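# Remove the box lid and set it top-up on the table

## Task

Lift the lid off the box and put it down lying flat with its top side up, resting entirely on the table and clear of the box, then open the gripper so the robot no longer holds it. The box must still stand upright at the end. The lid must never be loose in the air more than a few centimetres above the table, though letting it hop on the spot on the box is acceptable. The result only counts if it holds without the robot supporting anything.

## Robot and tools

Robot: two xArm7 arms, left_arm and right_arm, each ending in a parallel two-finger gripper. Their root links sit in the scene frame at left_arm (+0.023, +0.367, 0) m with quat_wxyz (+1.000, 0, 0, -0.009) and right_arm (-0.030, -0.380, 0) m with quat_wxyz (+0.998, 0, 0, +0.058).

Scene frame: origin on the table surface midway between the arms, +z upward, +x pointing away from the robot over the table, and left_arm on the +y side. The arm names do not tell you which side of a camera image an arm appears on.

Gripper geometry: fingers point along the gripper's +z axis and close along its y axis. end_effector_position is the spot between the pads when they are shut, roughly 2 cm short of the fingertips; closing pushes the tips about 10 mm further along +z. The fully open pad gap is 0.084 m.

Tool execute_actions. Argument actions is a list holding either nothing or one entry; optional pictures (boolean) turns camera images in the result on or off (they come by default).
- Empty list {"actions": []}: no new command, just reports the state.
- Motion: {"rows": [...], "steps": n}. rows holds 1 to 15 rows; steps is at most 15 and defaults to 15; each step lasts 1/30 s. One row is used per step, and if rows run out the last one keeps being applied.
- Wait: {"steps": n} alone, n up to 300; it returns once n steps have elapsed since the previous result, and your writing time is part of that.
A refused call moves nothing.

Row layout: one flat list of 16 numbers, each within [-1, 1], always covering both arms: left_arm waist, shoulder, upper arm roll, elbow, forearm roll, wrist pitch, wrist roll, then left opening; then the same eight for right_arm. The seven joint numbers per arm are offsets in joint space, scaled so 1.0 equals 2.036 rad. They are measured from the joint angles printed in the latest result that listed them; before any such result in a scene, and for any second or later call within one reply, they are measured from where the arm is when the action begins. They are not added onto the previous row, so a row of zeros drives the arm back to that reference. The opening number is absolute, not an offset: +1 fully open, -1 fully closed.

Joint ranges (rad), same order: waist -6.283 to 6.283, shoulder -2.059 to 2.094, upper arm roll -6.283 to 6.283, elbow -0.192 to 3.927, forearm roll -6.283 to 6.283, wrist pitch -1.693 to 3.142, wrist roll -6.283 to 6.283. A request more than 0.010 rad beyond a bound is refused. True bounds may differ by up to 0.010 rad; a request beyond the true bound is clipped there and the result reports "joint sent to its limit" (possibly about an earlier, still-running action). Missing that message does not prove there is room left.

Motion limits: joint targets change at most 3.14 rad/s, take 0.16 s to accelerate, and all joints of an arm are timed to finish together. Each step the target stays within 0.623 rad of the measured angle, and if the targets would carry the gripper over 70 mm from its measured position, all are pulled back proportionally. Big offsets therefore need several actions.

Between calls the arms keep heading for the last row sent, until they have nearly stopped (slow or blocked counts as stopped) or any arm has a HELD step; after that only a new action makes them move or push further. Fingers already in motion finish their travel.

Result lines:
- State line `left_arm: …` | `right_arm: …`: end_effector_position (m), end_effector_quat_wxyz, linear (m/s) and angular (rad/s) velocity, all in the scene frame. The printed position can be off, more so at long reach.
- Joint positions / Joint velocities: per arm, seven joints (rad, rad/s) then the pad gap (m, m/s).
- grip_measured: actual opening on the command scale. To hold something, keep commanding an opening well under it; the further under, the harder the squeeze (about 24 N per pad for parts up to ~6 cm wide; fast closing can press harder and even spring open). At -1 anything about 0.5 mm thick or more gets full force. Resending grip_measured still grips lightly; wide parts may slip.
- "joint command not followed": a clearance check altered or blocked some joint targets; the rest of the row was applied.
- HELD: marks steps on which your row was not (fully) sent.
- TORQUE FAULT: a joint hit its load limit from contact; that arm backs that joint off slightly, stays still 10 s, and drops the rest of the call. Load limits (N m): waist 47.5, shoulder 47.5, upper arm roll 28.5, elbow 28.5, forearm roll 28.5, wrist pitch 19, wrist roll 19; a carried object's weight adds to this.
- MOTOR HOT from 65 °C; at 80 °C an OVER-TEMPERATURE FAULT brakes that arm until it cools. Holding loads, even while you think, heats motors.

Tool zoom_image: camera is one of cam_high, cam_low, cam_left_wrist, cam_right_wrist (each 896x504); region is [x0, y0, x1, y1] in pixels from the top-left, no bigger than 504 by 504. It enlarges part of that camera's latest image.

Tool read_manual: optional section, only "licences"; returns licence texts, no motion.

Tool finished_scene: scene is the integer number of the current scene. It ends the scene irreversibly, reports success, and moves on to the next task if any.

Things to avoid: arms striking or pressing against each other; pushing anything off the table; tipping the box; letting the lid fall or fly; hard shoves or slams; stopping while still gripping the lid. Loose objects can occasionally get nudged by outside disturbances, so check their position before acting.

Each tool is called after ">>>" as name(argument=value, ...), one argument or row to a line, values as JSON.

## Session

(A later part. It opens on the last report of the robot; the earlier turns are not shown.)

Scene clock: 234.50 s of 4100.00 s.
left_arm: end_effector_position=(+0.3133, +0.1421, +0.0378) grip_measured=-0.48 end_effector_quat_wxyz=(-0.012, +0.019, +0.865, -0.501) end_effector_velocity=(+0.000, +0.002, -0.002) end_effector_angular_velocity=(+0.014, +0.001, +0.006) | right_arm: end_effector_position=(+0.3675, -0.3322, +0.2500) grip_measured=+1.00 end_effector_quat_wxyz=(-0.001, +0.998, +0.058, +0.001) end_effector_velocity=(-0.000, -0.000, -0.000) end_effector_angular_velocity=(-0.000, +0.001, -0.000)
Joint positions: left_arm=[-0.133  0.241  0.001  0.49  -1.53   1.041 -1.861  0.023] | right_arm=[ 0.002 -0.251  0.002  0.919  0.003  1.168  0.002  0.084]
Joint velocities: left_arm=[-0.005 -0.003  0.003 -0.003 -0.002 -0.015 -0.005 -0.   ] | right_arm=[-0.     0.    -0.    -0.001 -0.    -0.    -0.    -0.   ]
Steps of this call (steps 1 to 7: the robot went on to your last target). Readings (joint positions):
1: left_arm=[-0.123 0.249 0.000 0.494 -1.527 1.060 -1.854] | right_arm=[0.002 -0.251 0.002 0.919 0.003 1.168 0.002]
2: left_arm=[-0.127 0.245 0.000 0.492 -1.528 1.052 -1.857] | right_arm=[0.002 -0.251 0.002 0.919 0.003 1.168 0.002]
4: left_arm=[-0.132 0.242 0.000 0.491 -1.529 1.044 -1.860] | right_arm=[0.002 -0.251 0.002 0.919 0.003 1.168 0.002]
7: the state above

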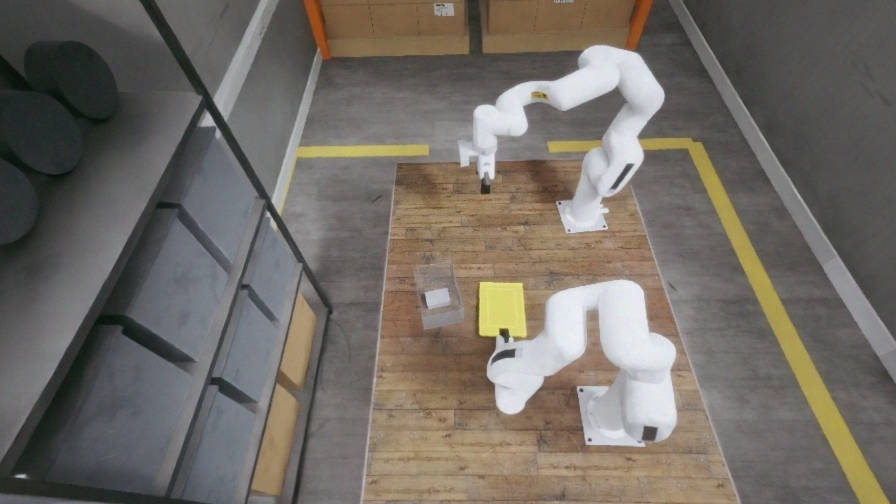

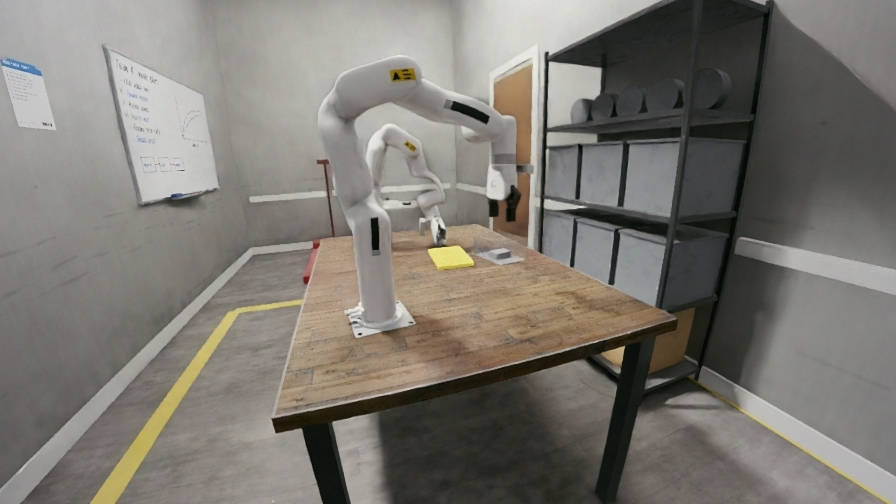

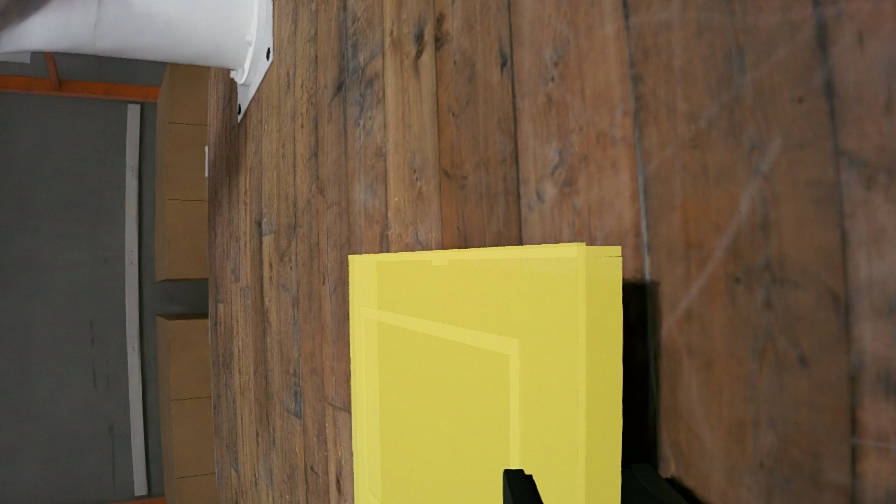

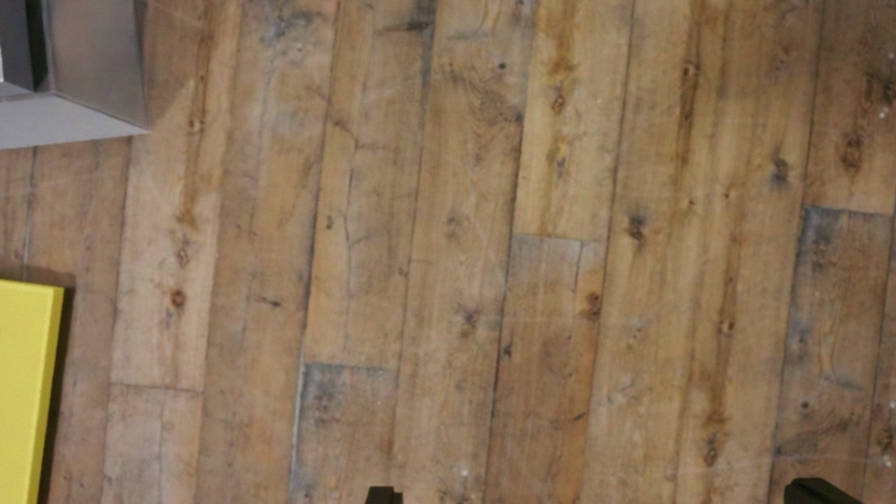

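Still resting on the lower finger; withdraw as before.

>>> execute_actions(
  actions=[
    {"rows": [[0,-0.002,0,-0.001,0,-0.0039,-0.0016,-0.46, 0,0,0,0,0,0,0,1],[0,-0.0045,0,-0.002,0,-0.0079,-0.0032,-0.46, 0,0,0,0,0,0,0,1],[0,-0.007,0,-0.0033,0,-0.0118,-0.0048,-0.46, 0,0,0,0,0,0,0,1],[0,-0.010,0,-0.0047,0,-0.0157,-0.0064,-0.46, 0,0,0,0,0,0,0,1],[0,-0.013,0,-0.0061,0,-0.0197,-0.008,-0.46, 0,0,0,0,0,0,0,1],[0,-0.016,0,-0.0075,0,-0.0236,-0.0096,-0.46, 0,0,0,0,0,0,0,1],[0,-0.019,0,-0.0089,0,-0.0275,-0.0112,-0.46, 0,0,0,0,0,0,0,1],[0,-0.022,0,-0.0103,0,-0.0315,-0.0128,-0.46, 0,0,0,0,0,0,0,1],[0,-0.025,0,-0.0117,0,-0.0354,-0.0144,-0.46, 0,0,0,0,0,0,0,1],[0,-0.029,0,-0.0135,0,-0.0393,-0.016,-0.46, 0,0,0,0,0,0,0,1],[0,-0.034,0,-0.0158,0,-0.0443,-0.0176,-0.46, 0,0,0,0,0,0,0,1],[0,-0.041,0,-0.019,0,-0.050,-0.0192,-0.46, 0,0,0,0,0,0,0,1],[0,-0.05,0,-0.023,0,-0.056,-0.0208,-0.46, 0,0,0,0,0,0,0,1],[0,-0.06,0,-0.028,0,-0.062,-0.0224,-0.46, 0,0,0,0,0,0,0,1],[0,-0.07,0,-0.033,0,-0.068,-0.024,-0.46, 0,0,0,0,0,0,0,1]], "steps": 15},
  ],
  pictures=false,
)

>>> execute_actions(
  actions=[
    {"steps": 8},
  ],
)

Scene clock: 248.20 s of 4100.00 s.
left_arm: end_effector_position=(+0.3208, +0.1611, +0.0406) grip_measured=-0.48 end_effector_quat_wxyz=(+0.012, +0.006, +0.887, -0.462) end_effector_velocity=(+0.022, +0.063, +0.048) end_effector_angular_velocity=(+0.258, -0.210, +0.144) | right_arm: end_effector_position=(+0.3675, -0.3322, +0.2500) grip_measured=+1.00 end_effector_quat_wxyz=(-0.001, +0.998, +0.058, +0.001) end_effector_velocity=(-0.000, -0.000, -0.000) end_effector_angular_velocity=(+0.000, +0.001, -0.000)
Joint positions: left_arm=[-0.133  0.157  0.001  0.452 -1.53   0.942 -1.899  0.023] | right_arm=[ 0.002 -0.251  0.002  0.919  0.003  1.168  0.002  0.084]
Joint velocities: left_arm=[-0.    -0.43   0.    -0.2   -0.001 -0.314 -0.091  0.   ] | right_arm=[-0.    -0.    -0.    -0.002  0.    -0.001  0.    -0.   ]
Steps of this call (steps 1 to 30: the robot went on to your last target; steps 31 to 90: nothing new was sent; then 10.20 s passed at rest; steps 91 to 105: all 15 steps of this action). Readings (joint positions):
91: left_arm=[-0.134 0.240 0.001 0.490 -1.530 1.040 -1.862] | right_arm=[0.002 -0.251 0.002 0.919 0.003 1.168 0.002]
92: left_arm=[-0.134 0.239 0.000 0.490 -1.530 1.038 -1.862] | right_arm=[0.002 -0.251 0.002 0.919 0.003 1.168 0.002]
94: left_arm=[-0.133 0.235 0.001 0.488 -1.530 1.030 -1.866] | right_arm=[0.002 -0.251 0.002 0.919 0.003 1.168 0.002]
98: left_arm=[-0.133 0.215 0.001 0.479 -1.530 1.002 -1.877] | right_arm=[0.002 -0.251 0.002 0.919 0.003 1.168 0.002]
105: the state above

Scene clock: 248.47 s of 4100.00 s.
left_arm: end_effector_position=(+0.3231, +0.1690, +0.0474) grip_measured=-0.48 end_effector_quat_wxyz=(+0.029, +0.005, +0.894, -0.448) end_effector_velocity=(-0.002, +0.003, -0.001) end_effector_angular_velocity=(+0.011, +0.001, +0.004) | right_arm: end_effector_position=(+0.3675, -0.3322, +0.2500) grip_measured=+1.00 end_effector_quat_wxyz=(-0.001, +0.998, +0.058, +0.001) end_effector_velocity=(-0.000, -0.000, -0.000) end_effector_angular_velocity=(-0.000, +0.001, -0.000)
Joint positions: left_arm=[-0.133  0.099  0.001  0.424 -1.53   0.903 -1.91   0.023] | right_arm=[ 0.002 -0.251  0.002  0.919  0.003  1.168  0.002  0.084]
Joint velocities: left_arm=[-0.    -0.008 -0.    -0.01   0.    -0.012 -0.002 -0.   ] | right_arm=[-0.     0.001 -0.    -0.     0.     0.     0.    -0.   ]
Steps of this call (steps 1 to 8: the robot went on to your last target). Readings (joint positions):
1: left_arm=[-0.133 0.142 0.001 0.444 -1.530 0.931 -1.902] | right_arm=[0.002 -0.251 0.002 0.919 0.003 1.168 0.002]
2: left_arm=[-0.133 0.126 0.001 0.437 -1.530 0.921 -1.905] | right_arm=[0.002 -0.251 0.002 0.919 0.003 1.168 0.002]
4: left_arm=[-0.133 0.107 0.001 0.428 -1.530 0.909 -1.908] | right_arm=[0.002 -0.251 0.002 0.919 0.003 1.168 0.002]
8: the state above

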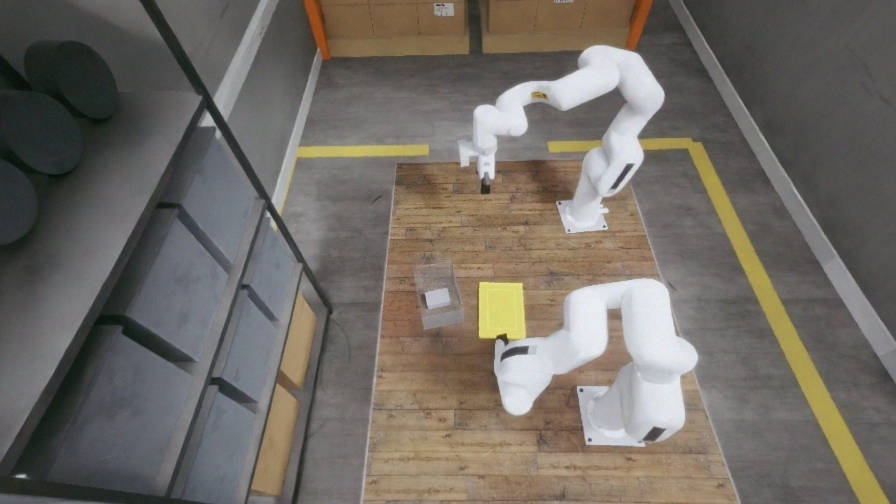

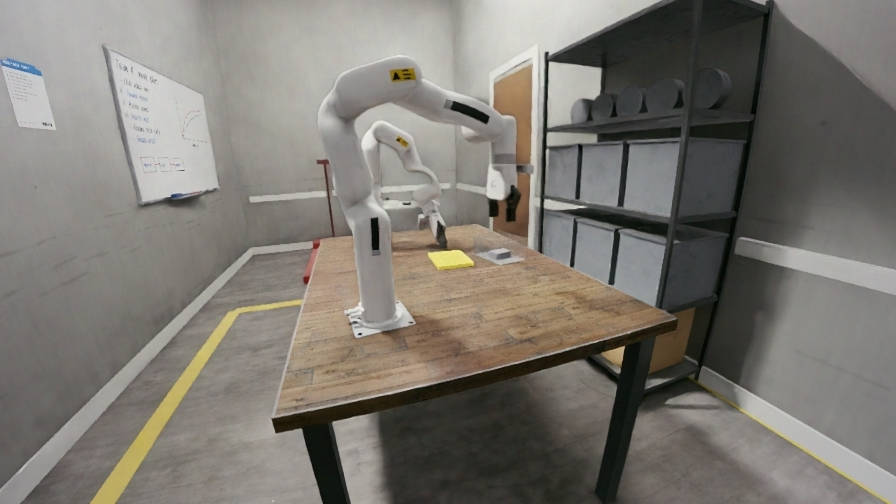

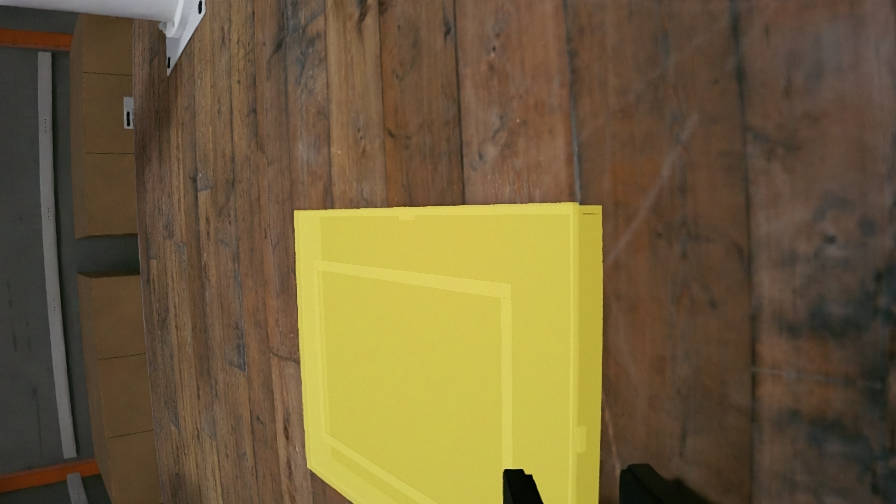

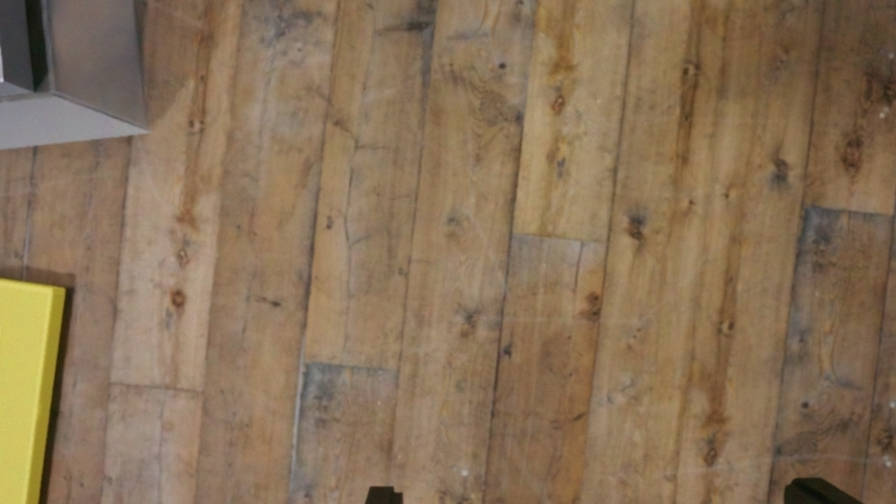

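>>> finished_scene(
  scene=2,
)

The scene is finished: the task was done.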